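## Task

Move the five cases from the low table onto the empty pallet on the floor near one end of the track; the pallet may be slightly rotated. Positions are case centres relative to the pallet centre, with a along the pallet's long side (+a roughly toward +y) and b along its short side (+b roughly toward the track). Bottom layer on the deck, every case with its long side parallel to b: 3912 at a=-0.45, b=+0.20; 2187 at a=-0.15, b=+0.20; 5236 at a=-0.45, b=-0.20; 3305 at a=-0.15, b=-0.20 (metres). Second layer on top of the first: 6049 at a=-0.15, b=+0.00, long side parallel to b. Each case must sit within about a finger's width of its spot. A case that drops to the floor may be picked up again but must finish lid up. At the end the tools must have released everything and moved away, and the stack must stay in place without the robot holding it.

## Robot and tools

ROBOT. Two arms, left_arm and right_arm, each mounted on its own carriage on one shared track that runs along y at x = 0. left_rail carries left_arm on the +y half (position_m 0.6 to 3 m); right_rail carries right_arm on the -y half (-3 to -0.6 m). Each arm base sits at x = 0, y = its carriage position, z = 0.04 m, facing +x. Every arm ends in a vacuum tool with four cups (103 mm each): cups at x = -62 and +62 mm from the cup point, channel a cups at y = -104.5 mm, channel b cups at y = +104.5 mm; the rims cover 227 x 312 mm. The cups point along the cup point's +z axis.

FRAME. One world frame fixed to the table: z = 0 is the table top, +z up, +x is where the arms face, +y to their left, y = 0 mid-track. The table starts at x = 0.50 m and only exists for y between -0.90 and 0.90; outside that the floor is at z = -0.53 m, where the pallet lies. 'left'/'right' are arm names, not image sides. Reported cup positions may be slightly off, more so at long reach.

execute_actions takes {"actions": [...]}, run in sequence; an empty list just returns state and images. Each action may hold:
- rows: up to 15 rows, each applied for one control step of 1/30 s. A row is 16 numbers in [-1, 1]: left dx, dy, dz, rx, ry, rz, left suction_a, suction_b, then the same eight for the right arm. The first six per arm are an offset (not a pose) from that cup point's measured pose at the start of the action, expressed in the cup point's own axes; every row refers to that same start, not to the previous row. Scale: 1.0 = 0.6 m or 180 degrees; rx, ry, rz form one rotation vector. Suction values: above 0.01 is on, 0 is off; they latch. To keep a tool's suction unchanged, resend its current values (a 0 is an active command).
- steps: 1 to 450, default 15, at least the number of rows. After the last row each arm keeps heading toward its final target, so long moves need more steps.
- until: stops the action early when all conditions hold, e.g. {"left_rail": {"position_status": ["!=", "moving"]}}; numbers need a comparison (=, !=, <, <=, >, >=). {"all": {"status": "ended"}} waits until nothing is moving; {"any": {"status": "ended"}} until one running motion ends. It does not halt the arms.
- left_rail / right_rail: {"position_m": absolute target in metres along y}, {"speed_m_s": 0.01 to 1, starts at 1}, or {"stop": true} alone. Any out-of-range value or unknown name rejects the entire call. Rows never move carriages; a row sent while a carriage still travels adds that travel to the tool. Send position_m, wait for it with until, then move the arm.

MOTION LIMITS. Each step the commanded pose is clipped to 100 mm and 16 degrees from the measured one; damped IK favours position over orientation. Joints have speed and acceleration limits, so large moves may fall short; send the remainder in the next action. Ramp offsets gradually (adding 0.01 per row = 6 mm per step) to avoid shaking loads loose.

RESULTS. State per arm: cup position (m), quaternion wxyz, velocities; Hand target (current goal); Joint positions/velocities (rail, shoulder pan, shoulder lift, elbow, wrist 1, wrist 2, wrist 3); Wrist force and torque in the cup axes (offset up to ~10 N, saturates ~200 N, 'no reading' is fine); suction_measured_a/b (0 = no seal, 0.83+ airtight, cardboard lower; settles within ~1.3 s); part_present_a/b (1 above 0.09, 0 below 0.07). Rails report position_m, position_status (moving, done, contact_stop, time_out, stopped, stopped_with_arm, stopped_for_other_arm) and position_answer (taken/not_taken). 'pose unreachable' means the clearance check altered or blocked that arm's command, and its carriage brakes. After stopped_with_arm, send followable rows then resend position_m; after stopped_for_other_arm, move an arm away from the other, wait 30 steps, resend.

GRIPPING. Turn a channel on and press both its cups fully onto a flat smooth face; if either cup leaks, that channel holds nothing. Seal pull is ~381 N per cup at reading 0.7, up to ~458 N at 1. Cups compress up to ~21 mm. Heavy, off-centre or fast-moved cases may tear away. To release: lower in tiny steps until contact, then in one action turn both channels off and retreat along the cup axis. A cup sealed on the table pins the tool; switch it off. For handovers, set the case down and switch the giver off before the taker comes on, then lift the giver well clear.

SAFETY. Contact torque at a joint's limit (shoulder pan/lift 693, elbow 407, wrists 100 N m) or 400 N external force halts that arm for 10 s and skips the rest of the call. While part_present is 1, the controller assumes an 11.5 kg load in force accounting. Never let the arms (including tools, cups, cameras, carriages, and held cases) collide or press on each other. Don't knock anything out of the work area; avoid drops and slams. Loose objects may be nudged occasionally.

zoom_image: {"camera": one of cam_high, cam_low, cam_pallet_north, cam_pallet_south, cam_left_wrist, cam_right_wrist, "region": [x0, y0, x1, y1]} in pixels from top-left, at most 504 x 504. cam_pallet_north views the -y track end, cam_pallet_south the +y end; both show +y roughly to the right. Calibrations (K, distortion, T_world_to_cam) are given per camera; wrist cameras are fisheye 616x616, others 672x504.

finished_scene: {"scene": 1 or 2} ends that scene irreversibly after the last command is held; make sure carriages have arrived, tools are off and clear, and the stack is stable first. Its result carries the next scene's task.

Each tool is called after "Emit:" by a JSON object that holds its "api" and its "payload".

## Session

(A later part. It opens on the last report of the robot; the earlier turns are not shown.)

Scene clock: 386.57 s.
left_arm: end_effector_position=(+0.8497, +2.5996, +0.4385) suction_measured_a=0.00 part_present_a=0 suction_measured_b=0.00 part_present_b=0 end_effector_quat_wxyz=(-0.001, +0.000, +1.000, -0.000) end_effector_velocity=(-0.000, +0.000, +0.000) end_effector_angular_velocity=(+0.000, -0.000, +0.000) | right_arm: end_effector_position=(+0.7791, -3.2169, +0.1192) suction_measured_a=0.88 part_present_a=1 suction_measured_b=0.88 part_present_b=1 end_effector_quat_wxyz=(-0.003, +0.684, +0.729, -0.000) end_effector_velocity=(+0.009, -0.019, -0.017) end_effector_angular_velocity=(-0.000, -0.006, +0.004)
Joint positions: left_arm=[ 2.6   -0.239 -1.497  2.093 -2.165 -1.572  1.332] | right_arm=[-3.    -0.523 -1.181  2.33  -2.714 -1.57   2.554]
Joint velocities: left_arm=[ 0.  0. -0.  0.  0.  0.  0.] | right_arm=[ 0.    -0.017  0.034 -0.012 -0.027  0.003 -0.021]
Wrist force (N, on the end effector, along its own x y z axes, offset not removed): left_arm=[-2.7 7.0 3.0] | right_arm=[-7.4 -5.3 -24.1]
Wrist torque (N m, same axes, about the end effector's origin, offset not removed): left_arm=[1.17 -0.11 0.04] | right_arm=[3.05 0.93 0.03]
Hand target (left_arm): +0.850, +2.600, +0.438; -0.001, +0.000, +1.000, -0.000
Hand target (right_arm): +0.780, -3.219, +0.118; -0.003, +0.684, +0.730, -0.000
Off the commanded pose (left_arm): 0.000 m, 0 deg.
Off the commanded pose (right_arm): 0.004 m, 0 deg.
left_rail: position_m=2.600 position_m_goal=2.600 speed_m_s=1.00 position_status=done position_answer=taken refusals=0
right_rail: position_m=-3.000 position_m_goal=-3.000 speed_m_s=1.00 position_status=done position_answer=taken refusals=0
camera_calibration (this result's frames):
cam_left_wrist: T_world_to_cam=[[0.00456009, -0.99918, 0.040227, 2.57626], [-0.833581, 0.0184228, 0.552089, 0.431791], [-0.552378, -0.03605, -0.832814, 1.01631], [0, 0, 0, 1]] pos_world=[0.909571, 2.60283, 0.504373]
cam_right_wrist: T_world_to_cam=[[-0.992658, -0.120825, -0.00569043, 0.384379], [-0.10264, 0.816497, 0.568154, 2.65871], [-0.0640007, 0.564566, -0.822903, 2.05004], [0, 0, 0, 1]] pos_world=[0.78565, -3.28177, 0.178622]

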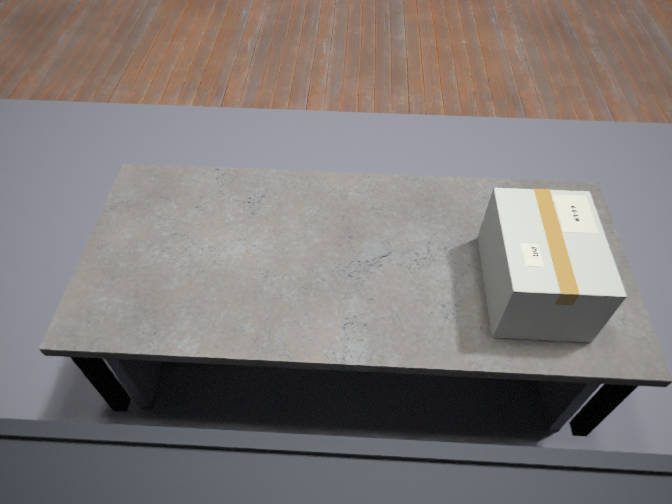

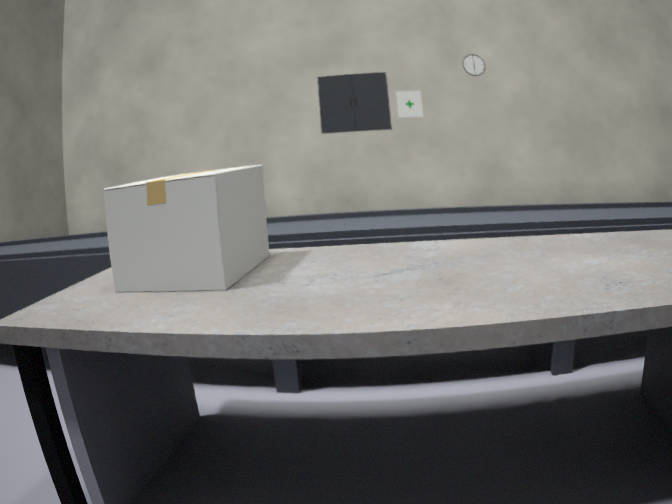

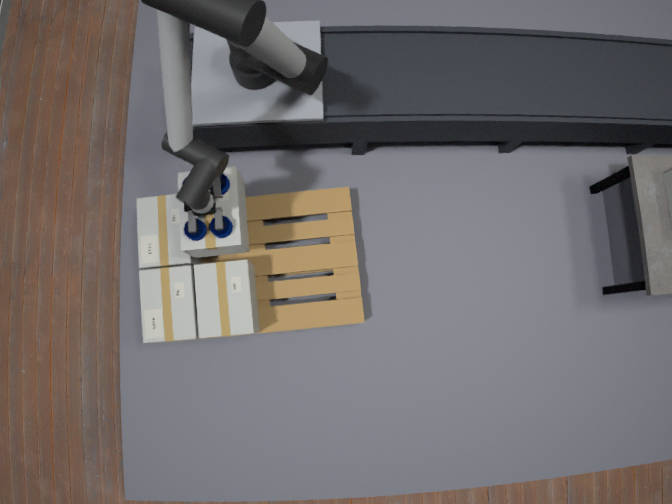

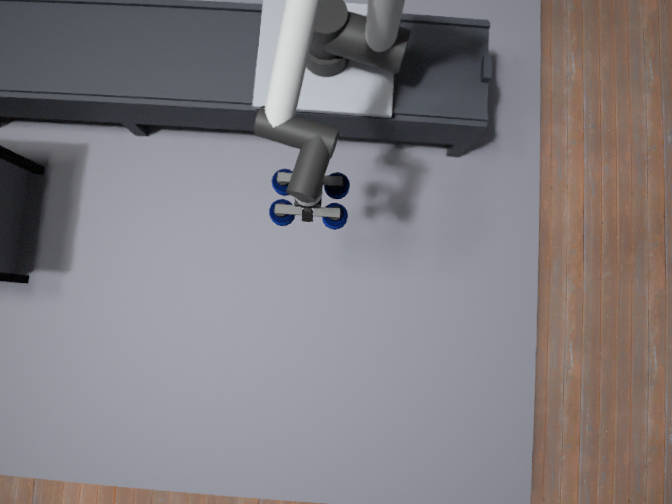

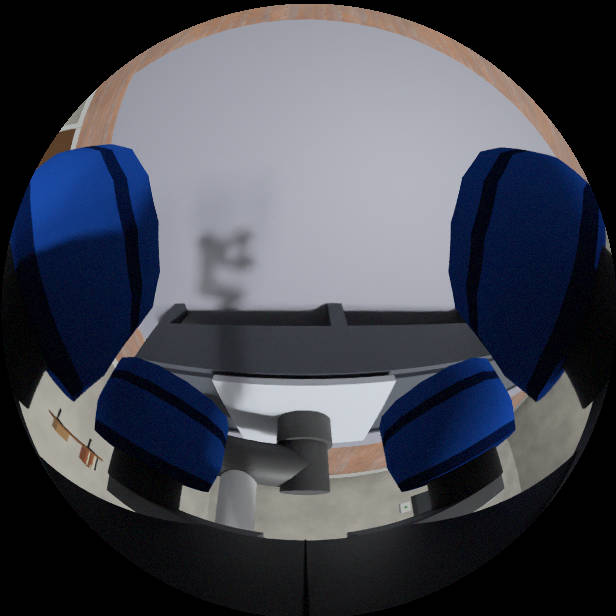

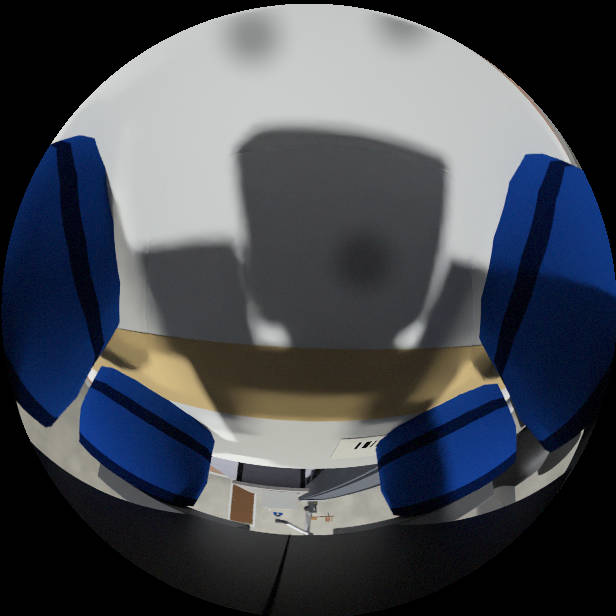

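Emit:
{"api": "execute_actions", "payload": {"actions": [{"rows":[[0,0,0,0,0,0,0,0,-0.005,0,0.03,0,0,0,1,1],[0,0,0,0,0,0,0,0,-0.01,0.004,0.08,0,0,0,1,1],[0,0,0,0,0,0,0,0,-0.017,0.008,0.15,-0.0004,-0.0013,0,1,1],[0,0,0,0,0,0,0,0,-0.017,0.008,0.457,-0.0004,-0.0013,0,1,1]],"steps":33}]}}

Emit:
{"api": "zoom_image", "payload": {"camera": "cam_pallet_north", "region": [130, 170, 300, 300]}}

Scene clock: 394.23 s.
left_arm: end_effector_position=(+0.8497, +2.5996, +0.4385) suction_measured_a=0.00 part_present_a=0 suction_measured_b=0.00 part_present_b=0 end_effector_quat_wxyz=(-0.001, +0.000, +1.000, -0.000) end_effector_velocity=(-0.000, +0.000, +0.000) end_effector_angular_velocity=(-0.000, -0.000, -0.000) | right_arm: end_effector_position=(+0.7837, -3.2256, -0.1547) suction_measured_a=0.88 part_present_a=1 suction_measured_b=0.88 part_present_b=1 end_effector_quat_wxyz=(-0.001, +0.684, +0.729, -0.001) end_effector_velocity=(+0.000, +0.000, -0.001) end_effector_angular_velocity=(+0.000, +0.000, +0.000)
Joint positions: left_arm=[ 2.6   -0.239 -1.497  2.093 -2.165 -1.572  1.332] | right_arm=[-3.    -0.529 -0.748  2.318 -3.138 -1.573  2.549]
Joint velocities: left_arm=[ 0.  0. -0.  0.  0.  0.  0.] | right_arm=[ 0.     0.     0.002 -0.001 -0.001  0.     0.   ]
Wrist force (N, on the end effector, along its own x y z axes, offset not removed): left_arm=[-3.4 5.9 0.5] | right_arm=[5.1 -6.6 -25.7]
Wrist torque (N m, same axes, about the end effector's origin, offset not removed): left_arm=[0.91 0.12 0.06] | right_arm=[3.05 -0.35 0.12]
Hand target (left_arm): +0.850, +2.600, +0.438; -0.001, +0.000, +1.000, -0.000
Hand target (right_arm): +0.784, -3.226, -0.155; -0.001, +0.684, +0.729, -0.001
Off the commanded pose (left_arm): 0.000 m, 0 deg.
Off the commanded pose (right_arm): 0.001 m, 0 deg.
left_rail: position_m=2.600 position_m_goal=2.600 speed_m_s=1.00 position_status=done position_answer=taken refusals=0
right_rail: position_m=-3.000 position_m_goal=-3.000 speed_m_s=1.00 position_status=done position_answer=taken refusals=0
camera_calibration (this result's frames):
cam_left_wrist: T_world_to_cam=[[0.0045601, -0.99918, 0.040227, 2.57626], [-0.833581, 0.0184228, 0.55209, 0.431791], [-0.552378, -0.03605, -0.832814, 1.01631], [0, 0, 0, 1]] pos_world=[0.909571, 2.60283, 0.504373]
cam_right_wrist: T_world_to_cam=[[-0.992648, -0.120851, -0.00676696, 0.386132], [-0.103532, 0.818771, 0.564708, 2.82942], [-0.062705, 0.561256, -0.825263, 1.81782], [0, 0, 0, 1]] pos_world=[0.790214, -3.29024, -0.0950028]

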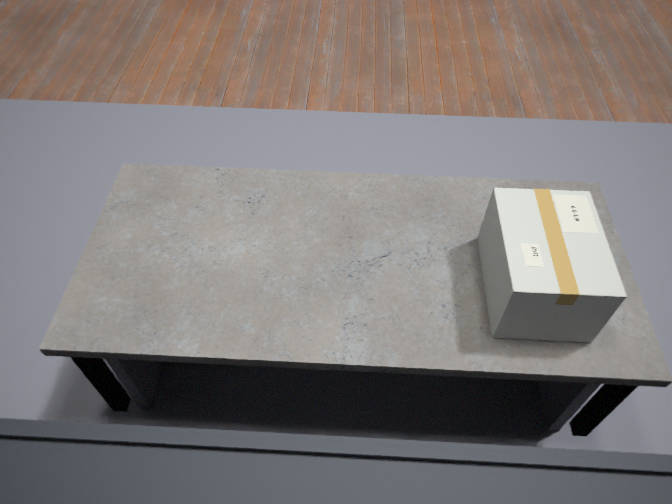

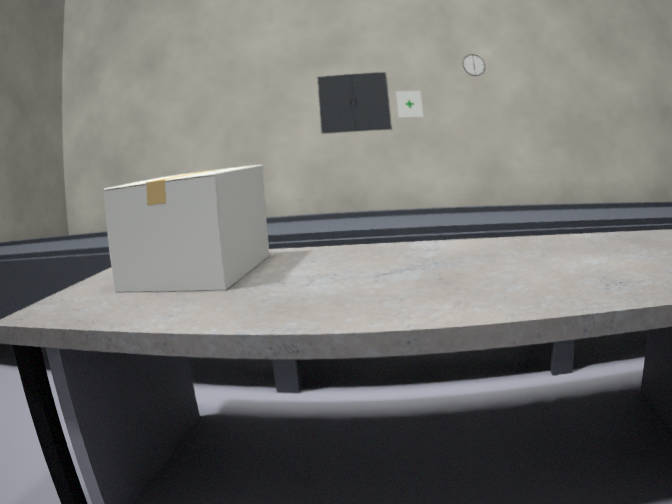

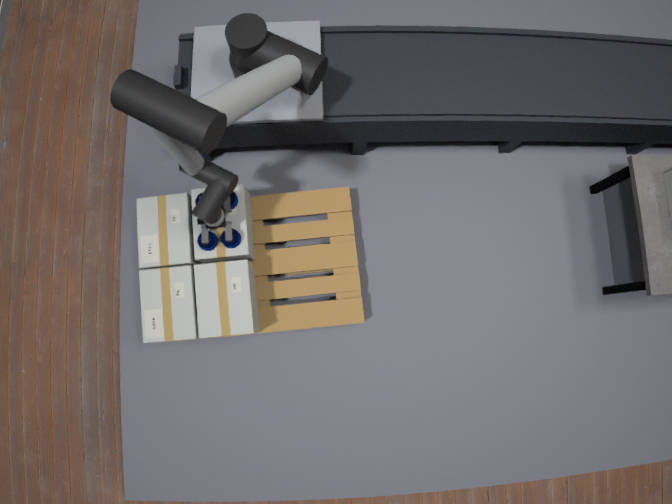

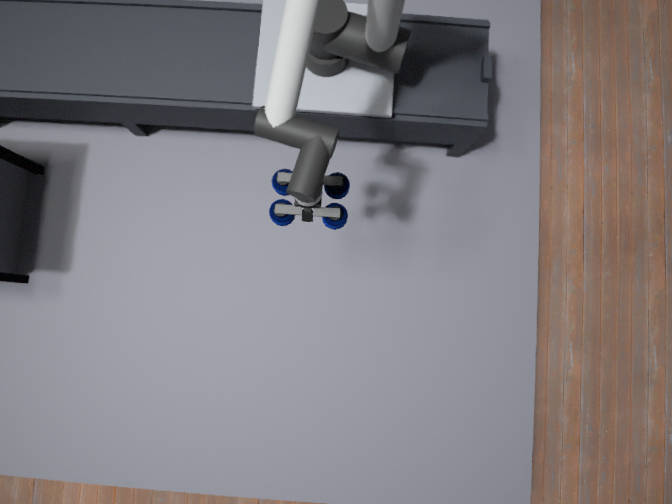

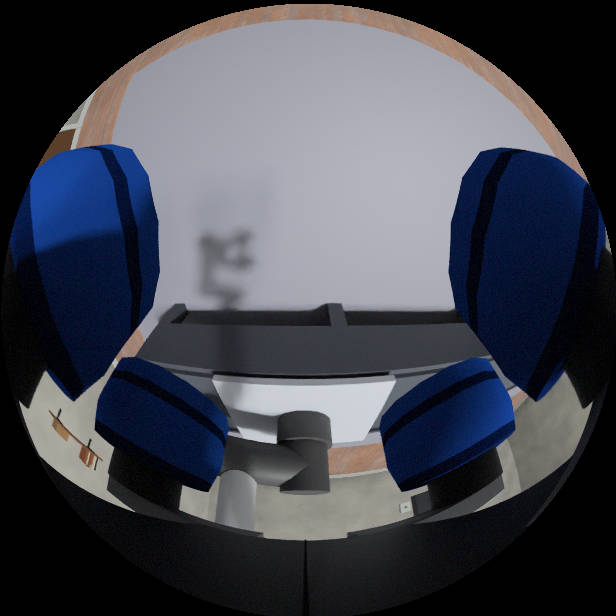

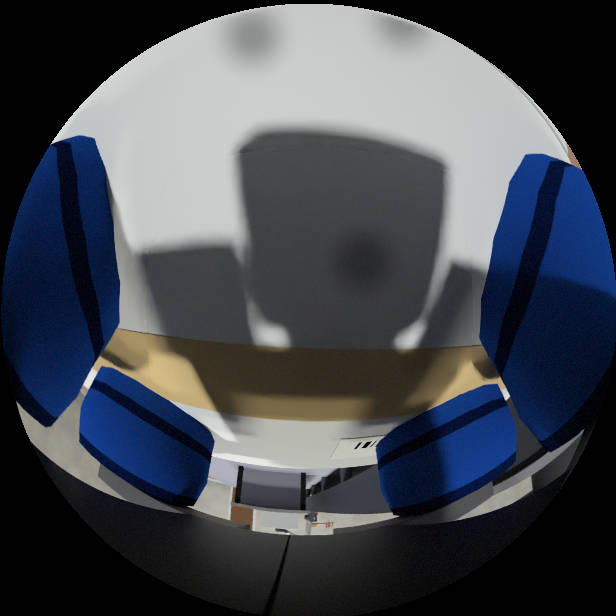

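Region (130, 170, 300, 300) of cam_pallet_north's 672x504 image, scaled by 2.965, with more detail than that image has; it fills the top 385 rows of this view, and the rest is white.

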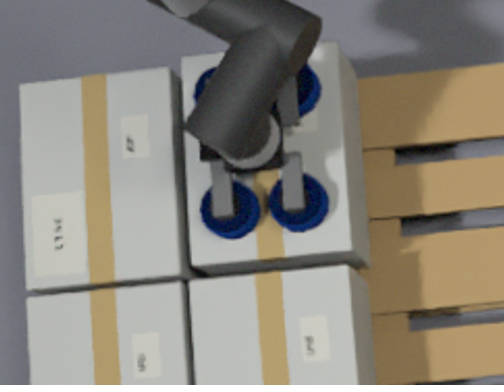

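Emit:
{"api": "execute_actions", "payload": {"actions": [{"rows":[[0,0,0,0,0,0,0,0,-0.005,0.004,0,0,0,0,1,1],[0,0,0,0,0,0,0,0,-0.012,0.01,0,0,0,0,1,1],[0,0,0,0,0,0,0,0,-0.018,0.014,0.002,0,0,0,1,1],[0,0,0,0,0,0,0,0,-0.02,0.016,0.005,0,0,0,1,1],[0,0,0,0,0,0,0,0,-0.02,0.016,0.008,0,0,0,1,1],[0,0,0,0,0,0,0,0,-0.02,0.016,0.011,0,0,0,1,1],[0,0,0,0,0,0,0,0,-0.02,0.016,0.014,0,0,0,1,1],[0,0,0,0,0,0,0,0,-0.02,0.016,0.0165,0,0,0,1,1],[0,0,0,0,0,0,0,0,-0.02,0.016,0.0185,0,0,0,1,1]],"steps":16},{"rows":[[0,0,0,0,0,0,0,0,0,0,0,0,0,0,0,0],[0,0,0,0,0,0,0,0,0,0,0,0,0,0,0,0],[0,0,0,0,0,0,0,0,0,0,-0.004,0,0,0,0,0],[0,0,0,0,0,0,0,0,0,0,-0.009,0,0,0,0,0],[0,0,0,0,0,0,0,0,0,0,-0.015,0,0,0,0,0],[0,0,0,0,0,0,0,0,0,0,-0.021,0,0,0,0,0],[0,0,0,0,0,0,0,0,0,0,-0.028,0,0,0,0,0],[0,0,0,0,0,0,0,0,0,0,-0.036,0,0,0,0,0],[0,0,0,0,0,0,0,0,0,0,-0.05,0,0,0,0,0],[0,0,0,0,0,0,0,0,0,0,-0.07,0,0,0,0,0],[0,0,0,0,0,0,0,0,0,0,-0.1,0,0,0,0,0],[0,0,0,0,0,0,0,0,0,0,-0.15,0,0,0,0,0]],"steps":18},{"right_rail":{"position_m":-0.9},"rows":[[0,0,0,0,0,0,0,0,0.96,0.073,-0.865,0,0,0.0205,0,0]],"steps":100,"until":{"right_rail":{"position_status":["!=","moving"]}}}]}}

Emit:
{"api": "zoom_image", "payload": {"camera": "cam_right_wrist", "region": [140, 100, 480, 350]}}

Emit:
{"api": "zoom_image", "payload": {"camera": "cam_pallet_north", "region": [120, 180, 380, 350]}}

Scene clock: 416.40 s.
left_arm: end_effector_position=(+0.8497, +2.5996, +0.4385) suction_measured_a=0.00 part_present_a=0 suction_measured_b=0.00 part_present_b=0 end_effector_quat_wxyz=(-0.001, +0.000, +1.000, -0.000) end_effector_velocity=(-0.000, +0.000, +0.000) end_effector_angular_velocity=(-0.000, -0.000, +0.000) | right_arm: end_effector_position=(+0.8016, -0.5594, +0.4337) suction_measured_a=0.00 part_present_a=0 suction_measured_b=0.00 part_present_b=0 end_effector_quat_wxyz=(+0.000, +0.707, +0.707, -0.002) end_effector_velocity=(-0.000, -0.000, -0.000) end_effector_angular_velocity=(-0.000, +0.000, +0.000)
Joint positions: left_arm=[ 2.6   -0.239 -1.497  2.093 -2.165 -1.572  1.332] | right_arm=[-0.9    0.17  -1.469  2.069 -2.167 -1.573  3.311]
Joint velocities: left_arm=[ 0.  0. -0.  0. -0. -0. -0.] | right_arm=[ 0.  0. -0.  0.  0.  0.  0.]
Wrist force (N, on the end effector, along its own x y z axes, offset not removed): left_arm=[0.1 8.6 3.0] | right_arm=[-2.2 -5.1 2.8]
Wrist torque (N m, same axes, about the end effector's origin, offset not removed): left_arm=[1.17 -0.27 0.04] | right_arm=[-0.43 0.88 -0.22]
Hand target (left_arm): +0.850, +2.600, +0.438; -0.001, +0.000, +1.000, -0.000
Hand target (right_arm): +0.802, -0.560, +0.434; +0.000, +0.707, +0.707, -0.002
Off the commanded pose (left_arm): 0.000 m, 0 deg.
Off the commanded pose (right_arm): 0.001 m, 0 deg.
left_rail: position_m=2.600 position_m_goal=2.600 speed_m_s=1.00 position_status=done position_answer=taken refusals=0
right_rail: position_m=-0.900 position_m_goal=-0.900 speed_m_s=1.00 position_status=done position_answer=taken refusals=0
camera_calibration (this result's frames):
cam_left_wrist: T_world_to_cam=[[0.00456005, -0.99918, 0.0402269, 2.57626], [-0.833581, 0.0184228, 0.552089, 0.431791], [-0.552378, -0.03605, -0.832814, 1.01631], [0, 0, 0, 1]] pos_world=[0.909571, 2.60283, 0.504373]
cam_right_wrist: T_world_to_cam=[[-0.998351, -0.0568763, -0.00778909, 0.770902], [-0.0514217, 0.825668, 0.561808, 0.279302], [-0.0255224, 0.561282, -0.827231, 0.779247], [0, 0, 0, 1]] pos_world=[0.803881, -0.624142, 0.493707]

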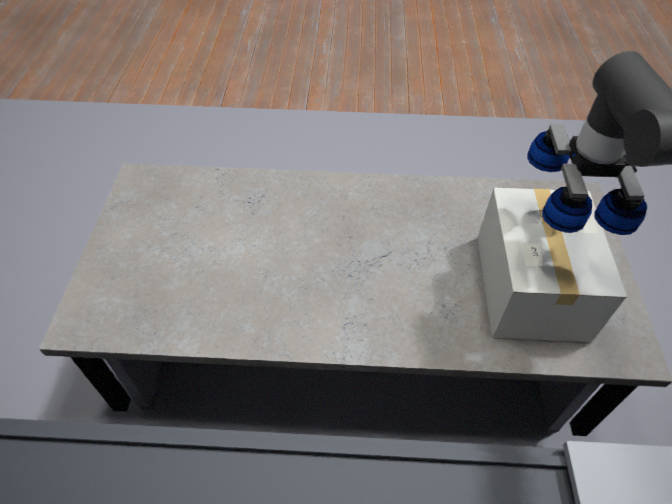

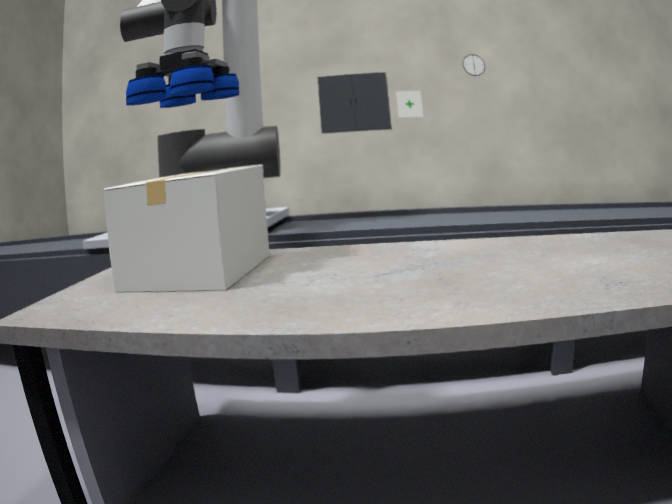

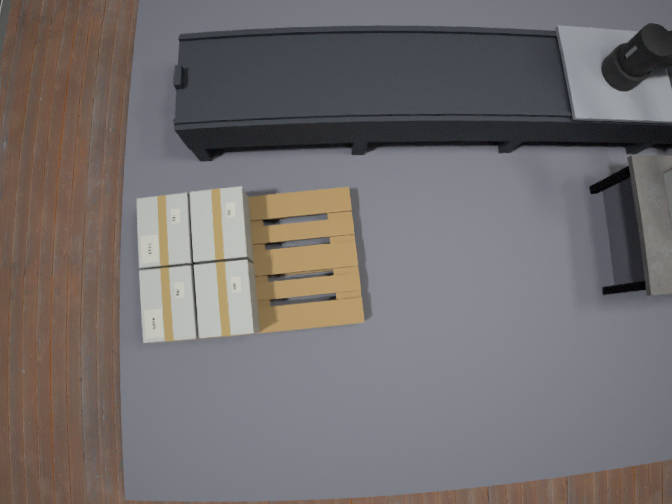

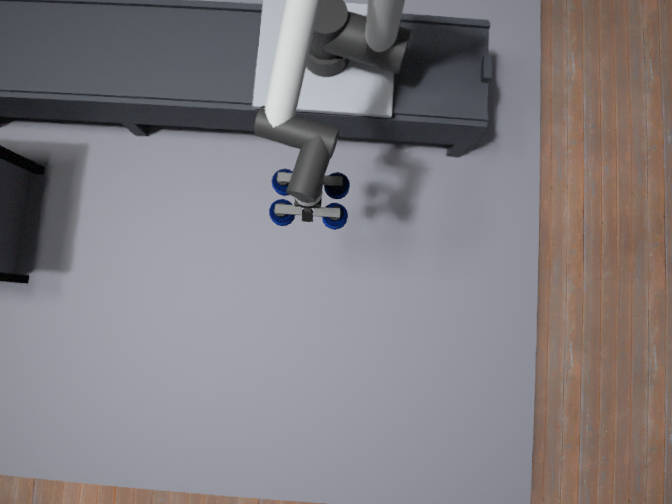

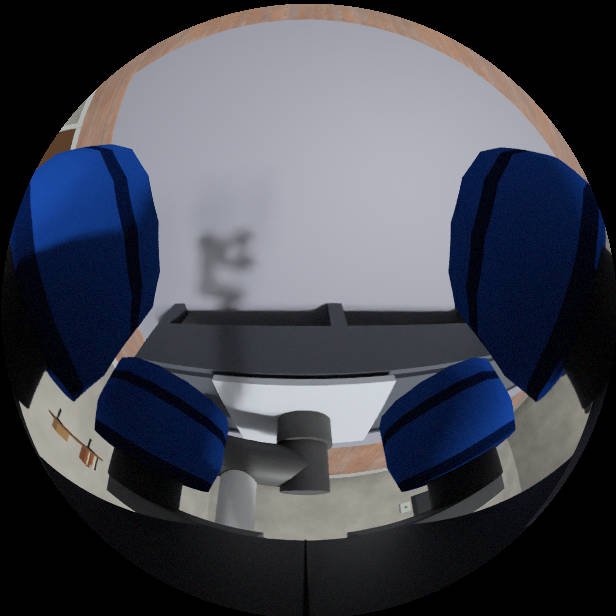

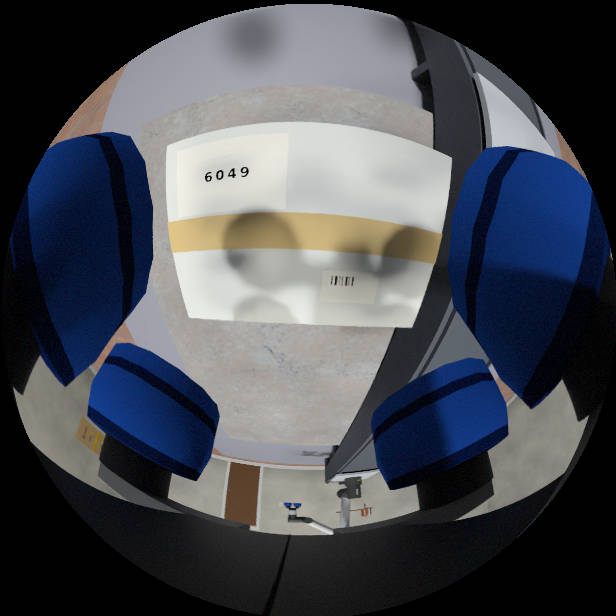

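Region (140, 100, 480, 350) of cam_right_wrist's 616x616 image, scaled by 1.482, with more detail than that image has; it fills the top 371 rows of this view, and the rest is white.

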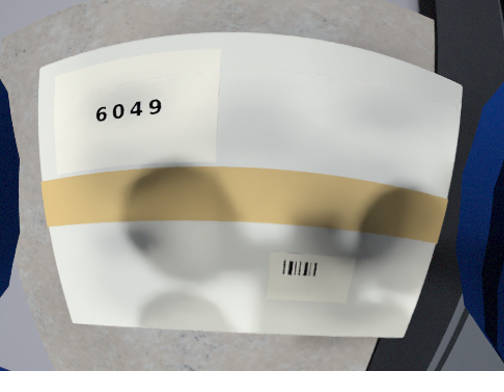

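Region (120, 180, 380, 350) of cam_pallet_north's 672x504 image, scaled by 1.938, with more detail than that image has; it fills the top 330 rows of this view, and the rest is white.

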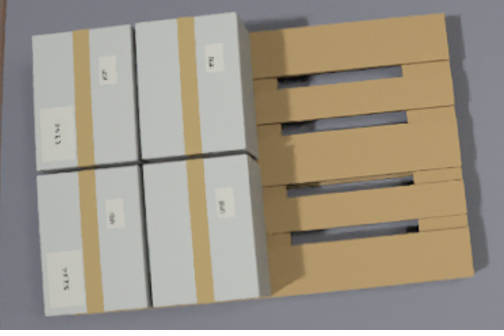

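Emit:
{"api": "execute_actions", "payload": {"actions": [{"rows":[[0,0,0,0,0,0,0,0,0,0,0.03,0,0,0,0,0],[0,0,0,0,0,0,0,0,0,0,0.08,0,0,0,0,0],[0,0,0,0,0,0,0,0,0.001,-0.001,0.15,0,0.0008,0,0,0],[0,0,0,0,0,0,0,0,0.001,-0.001,0.285,0,0.0008,0,0,0]],"steps":22},{"rows":[[0,0,0,0,0,0,0,0,0,0,0.01,0,0,0,0,0],[0,0,0,0,0,0,0,0,0,0,0.02,0,0,0,0,0],[0,0,0,0,0,0,0,0,0,0,0.03,0,0,0,0,0],[0,0,0,0,0,0,0,0,0,0,0.037,0,0,0,0,0],[0,0,0,0,0,0,0,0,0,0,0.043,0,0,0,0,0],[0,0,0,0,0,0,0,0,0,0,0.049,0,0,0,0,0],[0,0,0,0,0,0,0,0,0,0,0.055,0,0,0,1,1],[0,0,0,0,0,0,0,0,0,0,0.06,0,0,0,1,1]],"steps":30},{"rows":[[0,0,0,0,0,0,0,0,0,0,-0.005,0,0,0,1,1],[0,0,0,0,0,0,0,0,0,0,-0.015,0,0,0,1,1],[0,0,0,0,0,0,0,0,0,0,-0.03,0,0,0,1,1],[0,0,0,0,0,0,0,0,0,0,-0.05,0,0,0,1,1],[0,0,0,0,0,0,0,0,0,0,-0.075,0,0,0,1,1],[0,0,0,0,0,0,0,0,0,0,-0.1,0,0,0,1,1]],"steps":12},{"right_rail":{"position_m":-3.0},"rows":[[0,0,0,0,0,0,0,0,-0.04,0.01,0,0,0,0,1,1],[0,0,0,0,0,0,0,0,-0.1,0.03,0,0,0,0,1,1],[0,0,0,0,0,0,0,0,-0.94,0.32,0,0,0,0,1,1]],"steps":45},{"rows":[[0,0,0,0,0,0,0,0,0,0,0.04,0,0,0,1,1],[0,0,0,0,0,0,0,0,0,0,0.1,0,0,0,1,1],[0,0,0,0,0,0,0,0,0,0,0.3,0,0,-0.0205,1,1]],"steps":60,"until":{"right_rail":{"position_status":["!=","moving"]}}}]}}

Emit:
{"api": "zoom_image", "payload": {"camera": "cam_pallet_north", "region": [120, 170, 300, 350]}}

Scene clock: 441.80 s.
left_arm: end_effector_position=(+0.8497, +2.5996, +0.4385) suction_measured_a=0.00 part_present_a=0 suction_measured_b=0.00 part_present_b=0 end_effector_quat_wxyz=(-0.001, +0.000, +1.000, -0.000) end_effector_velocity=(+0.000, -0.000, -0.000) end_effector_angular_velocity=(+0.000, +0.000, +0.000) | right_arm: end_effector_position=(+0.9923, -3.2218, +0.1020) suction_measured_a=0.88 part_present_a=1 suction_measured_b=0.88 part_present_b=1 end_effector_quat_wxyz=(-0.001, +0.684, +0.730, +0.000) end_effector_velocity=(+0.002, +0.006, +0.000) end_effector_angular_velocity=(+0.007, -0.003, +0.005)
Joint positions: left_arm=[ 2.6   -0.239 -1.497  2.093 -2.165 -1.572  1.332] | right_arm=[-3.    -0.419 -1.017  2.032 -2.583 -1.57   2.658]
Joint velocities: left_arm=[ 0. -0.  0. -0. -0.  0. -0.] | right_arm=[ 0.     0.004  0.    -0.     0.     0.008 -0.001]
Wrist force (N, on the end effector, along its own x y z axes, offset not removed): left_arm=[-2.8 4.7 5.5] | right_arm=[3.4 -6.4 -50.4]
Wrist torque (N m, same axes, about the end effector's origin, offset not removed): left_arm=[0.96 0.12 0.22] | right_arm=[1.72 0.81 0.01]
Hand target (left_arm): +0.850, +2.600, +0.438; -0.001, +0.000, +1.000, -0.000
Hand target (right_arm): +0.992, -3.222, +0.102; -0.001, +0.684, +0.729, +0.000
Off the commanded pose (left_arm): 0.000 m, 0 deg.
Off the commanded pose (right_arm): 0.001 m, 0 deg.
left_rail: position_m=2.600 position_m_goal=2.600 speed_m_s=1.00 position_status=done position_answer=taken refusals=0
right_rail: position_m=-3.000 position_m_goal=-3.000 speed_m_s=1.00 position_status=done position_answer=taken refusals=0
camera_calibration (this result's frames):
cam_left_wrist: T_world_to_cam=[[0.00456003, -0.99918, 0.040227, 2.57626], [-0.833581, 0.0184229, 0.552089, 0.431791], [-0.552378, -0.03605, -0.832814, 1.01631], [0, 0, 0, 1]] pos_world=[0.909571, 2.60283, 0.504373]
cam_right_wrist: T_world_to_cam=[[-0.992606, -0.121049, -0.00894226, 0.594913], [-0.104806, 0.817584, 0.56619, 2.70025], [-0.061226, 0.562941, -0.824226, 2.04451], [0, 0, 0, 1]] pos_world=[0.998694, -3.28661, 0.161597]

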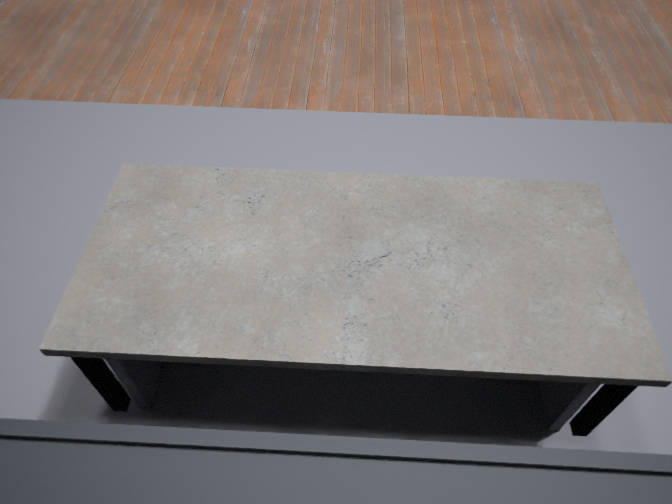

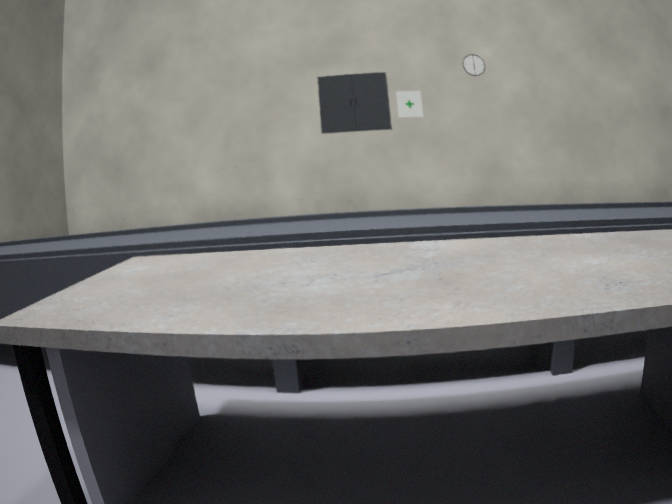

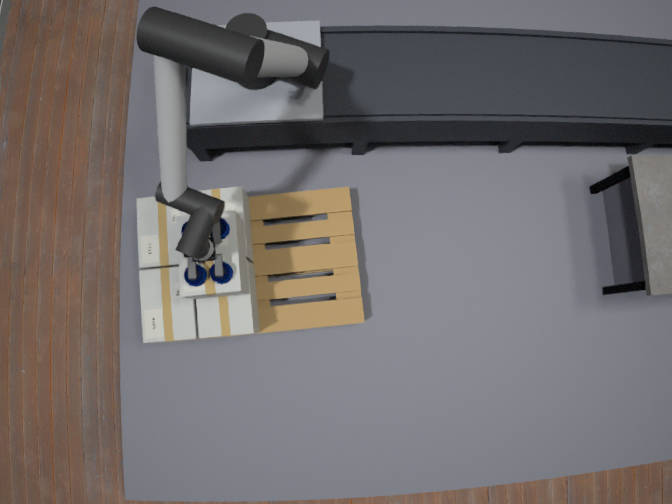

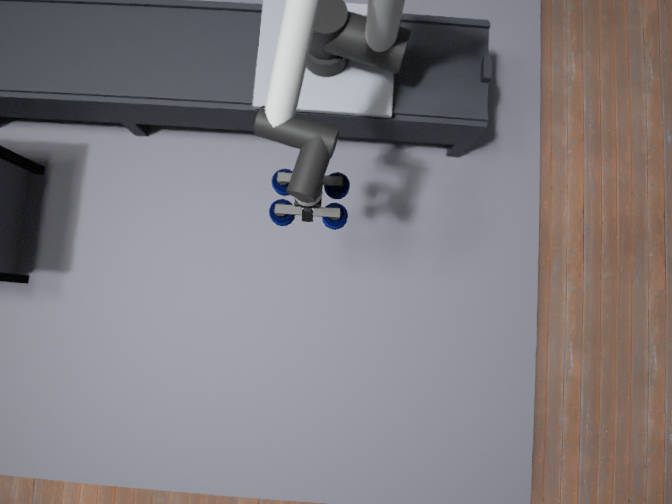

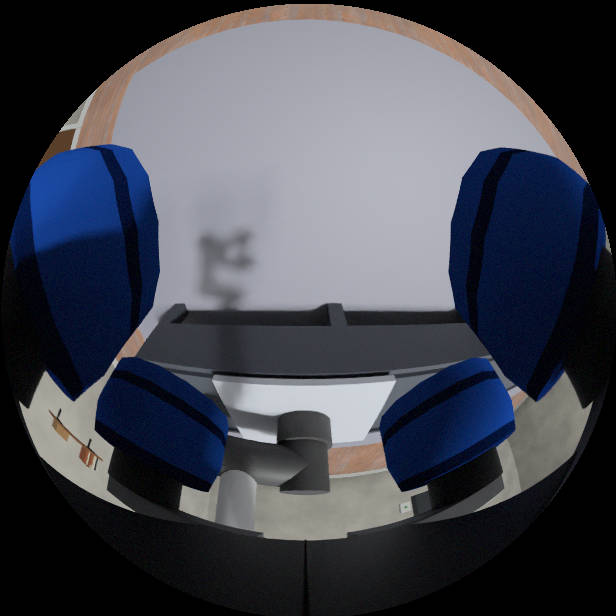

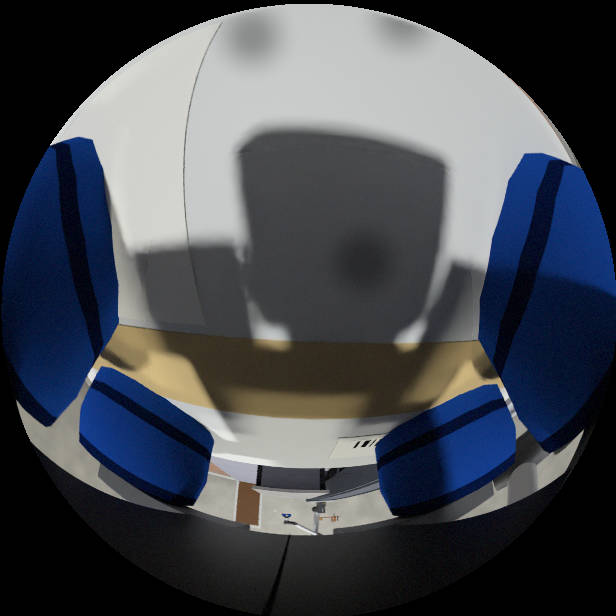

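Region (120, 170, 300, 350) of cam_pallet_north's 672x504 image, scaled by 2.800, with more detail than that image has.

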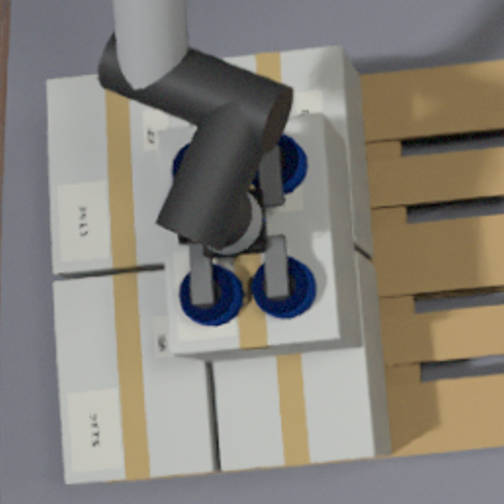

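Emit:
{"api": "execute_actions", "payload": {"actions": [{"rows":[[0,0,0,0,0,0,0,0,0,0,0.006,0,0,0,1,1],[0,0,0,0,0,0,0,0,-0.002,0.002,0.014,0,0,0,1,1],[0,0,0,0,0,0,0,0,-0.003,0.003,0.022,0,0,0,1,1],[0,0,0,0,0,0,0,0,-0.003,0.003,0.029,0,0,0,1,1],[0,0,0,0,0,0,0,0,-0.003,0.003,0.034,0,0,0,1,1],[0,0,0,0,0,0,0,0,-0.003,0.003,0.038,0,0,0,1,1],[0,0,0,0,0,0,0,0,-0.003,0.003,0.041,0,0,0,1,1]],"steps":14}]}}

Scene clock: 454.77 s.
left_arm: end_effector_position=(+0.8497, +2.5996, +0.4385) suction_measured_a=0.00 part_present_a=0 suction_measured_b=0.00 part_present_b=0 end_effector_quat_wxyz=(-0.001, +0.000, +1.000, -0.000) end_effector_velocity=(-0.000, -0.000, +0.000) end_effector_angular_velocity=(-0.000, -0.000, +0.000) | right_arm: end_effector_position=(+0.9942, -3.2234, +0.0781) suction_measured_a=0.88 part_present_a=1 suction_measured_b=0.88 part_present_b=1 end_effector_quat_wxyz=(-0.001, +0.684, +0.730, +0.000) end_effector_velocity=(+0.001, -0.000, -0.008) end_effector_angular_velocity=(+0.000, -0.001, +0.000)
Joint positions: left_arm=[ 2.6   -0.239 -1.497  2.093 -2.165 -1.572  1.332] | right_arm=[-3.    -0.42  -0.989  2.033 -2.612 -1.57   2.657]
Joint velocities: left_arm=[ 0. -0. -0.  0. -0. -0. -0.] | right_arm=[ 0.    -0.     0.009  0.    -0.011  0.001 -0.   ]
Wrist force (N, on the end effector, along its own x y z axes, offset not removed): left_arm=[-4.9 7.2 2.5] | right_arm=[-2.0 1.2 -48.9]
Wrist torque (N m, same axes, about the end effector's origin, offset not removed): left_arm=[1.12 0.37 0.00] | right_arm=[2.57 0.77 0.16]
Hand target (left_arm): +0.850, +2.600, +0.438; -0.001, +0.000, +1.000, -0.000
Hand target (right_arm): +0.994, -3.223, +0.077; -0.001, +0.684, +0.730, +0.000
Off the commanded pose (left_arm): 0.000 m, 0 deg.
Off the commanded pose (right_arm): 0.001 m, 0 deg.
left_rail: position_m=2.600 position_m_goal=2.600 speed_m_s=1.00 position_status=done position_answer=taken refusals=0
right_rail: position_m=-3.000 position_m_goal=-3.000 speed_m_s=1.00 position_status=done position_answer=taken refusals=0
camera_calibration (this result's frames):
cam_left_wrist: T_world_to_cam=[[0.00455989, -0.99918, 0.040227, 2.57626], [-0.833581, 0.018423, 0.552089, 0.43179], [-0.552378, -0.0360499, -0.832814, 1.01631], [0, 0, 0, 1]] pos_world=[0.909571, 2.60283, 0.504373]
cam_right_wrist: T_world_to_cam=[[-0.992609, -0.121031, -0.0088448, 0.596406], [-0.104742, 0.817645, 0.566114, 2.71543], [-0.0612857, 0.562857, -0.824279, 2.02565], [0, 0, 0, 1]] pos_world=[1.00056, -3.28823, 0.137727]

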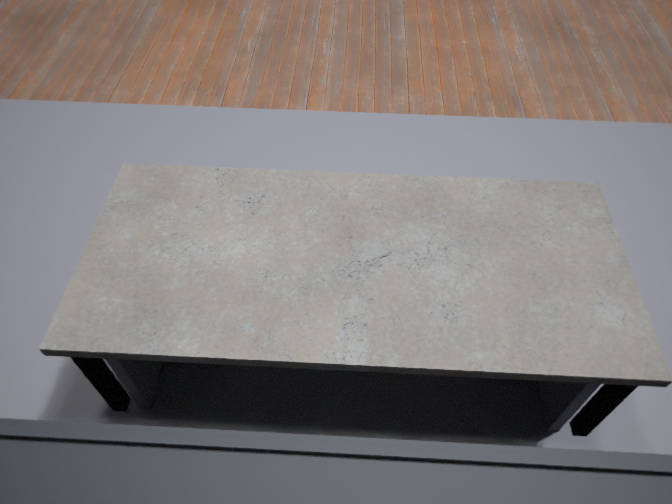

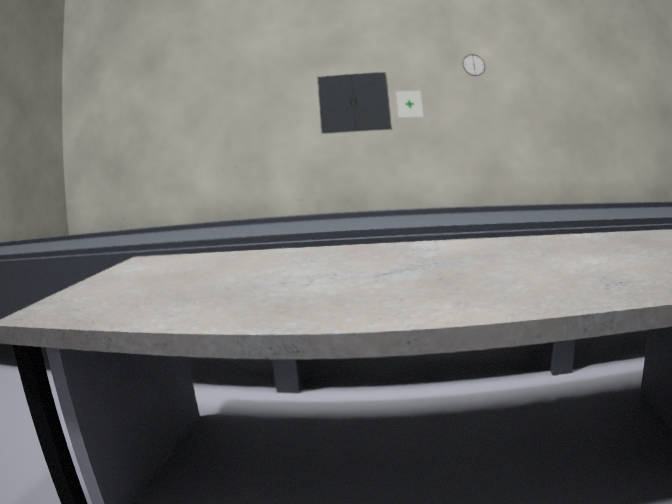

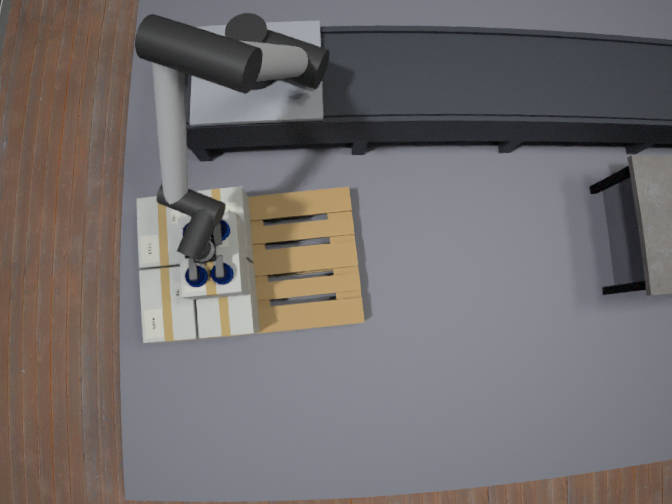

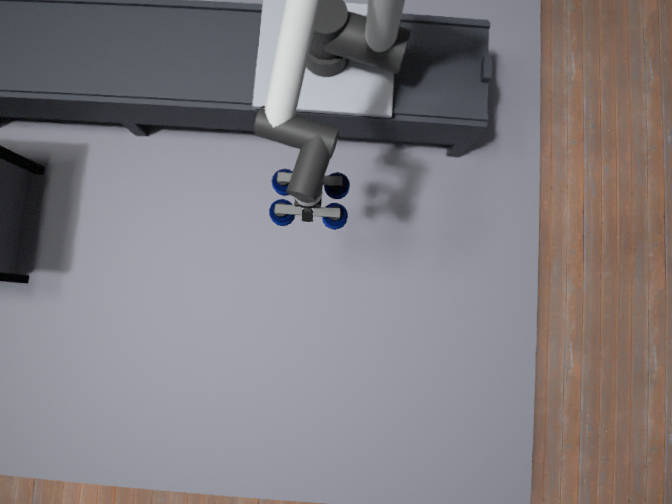

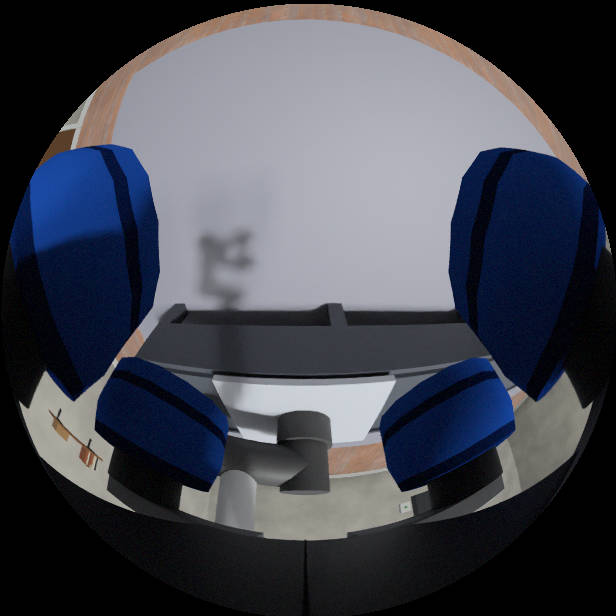

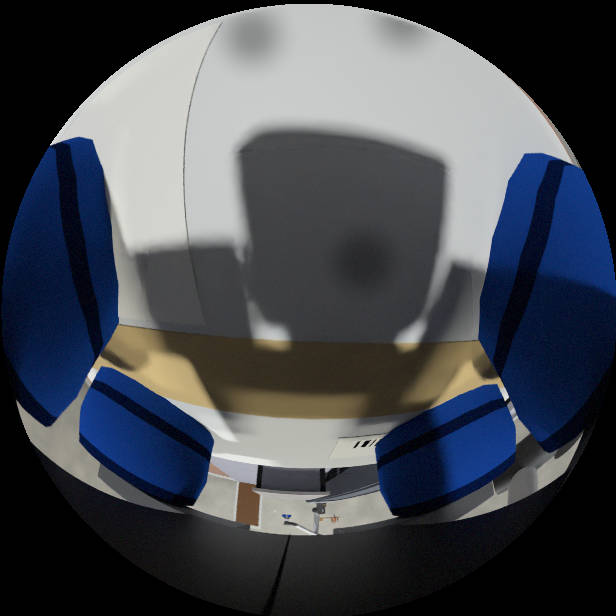

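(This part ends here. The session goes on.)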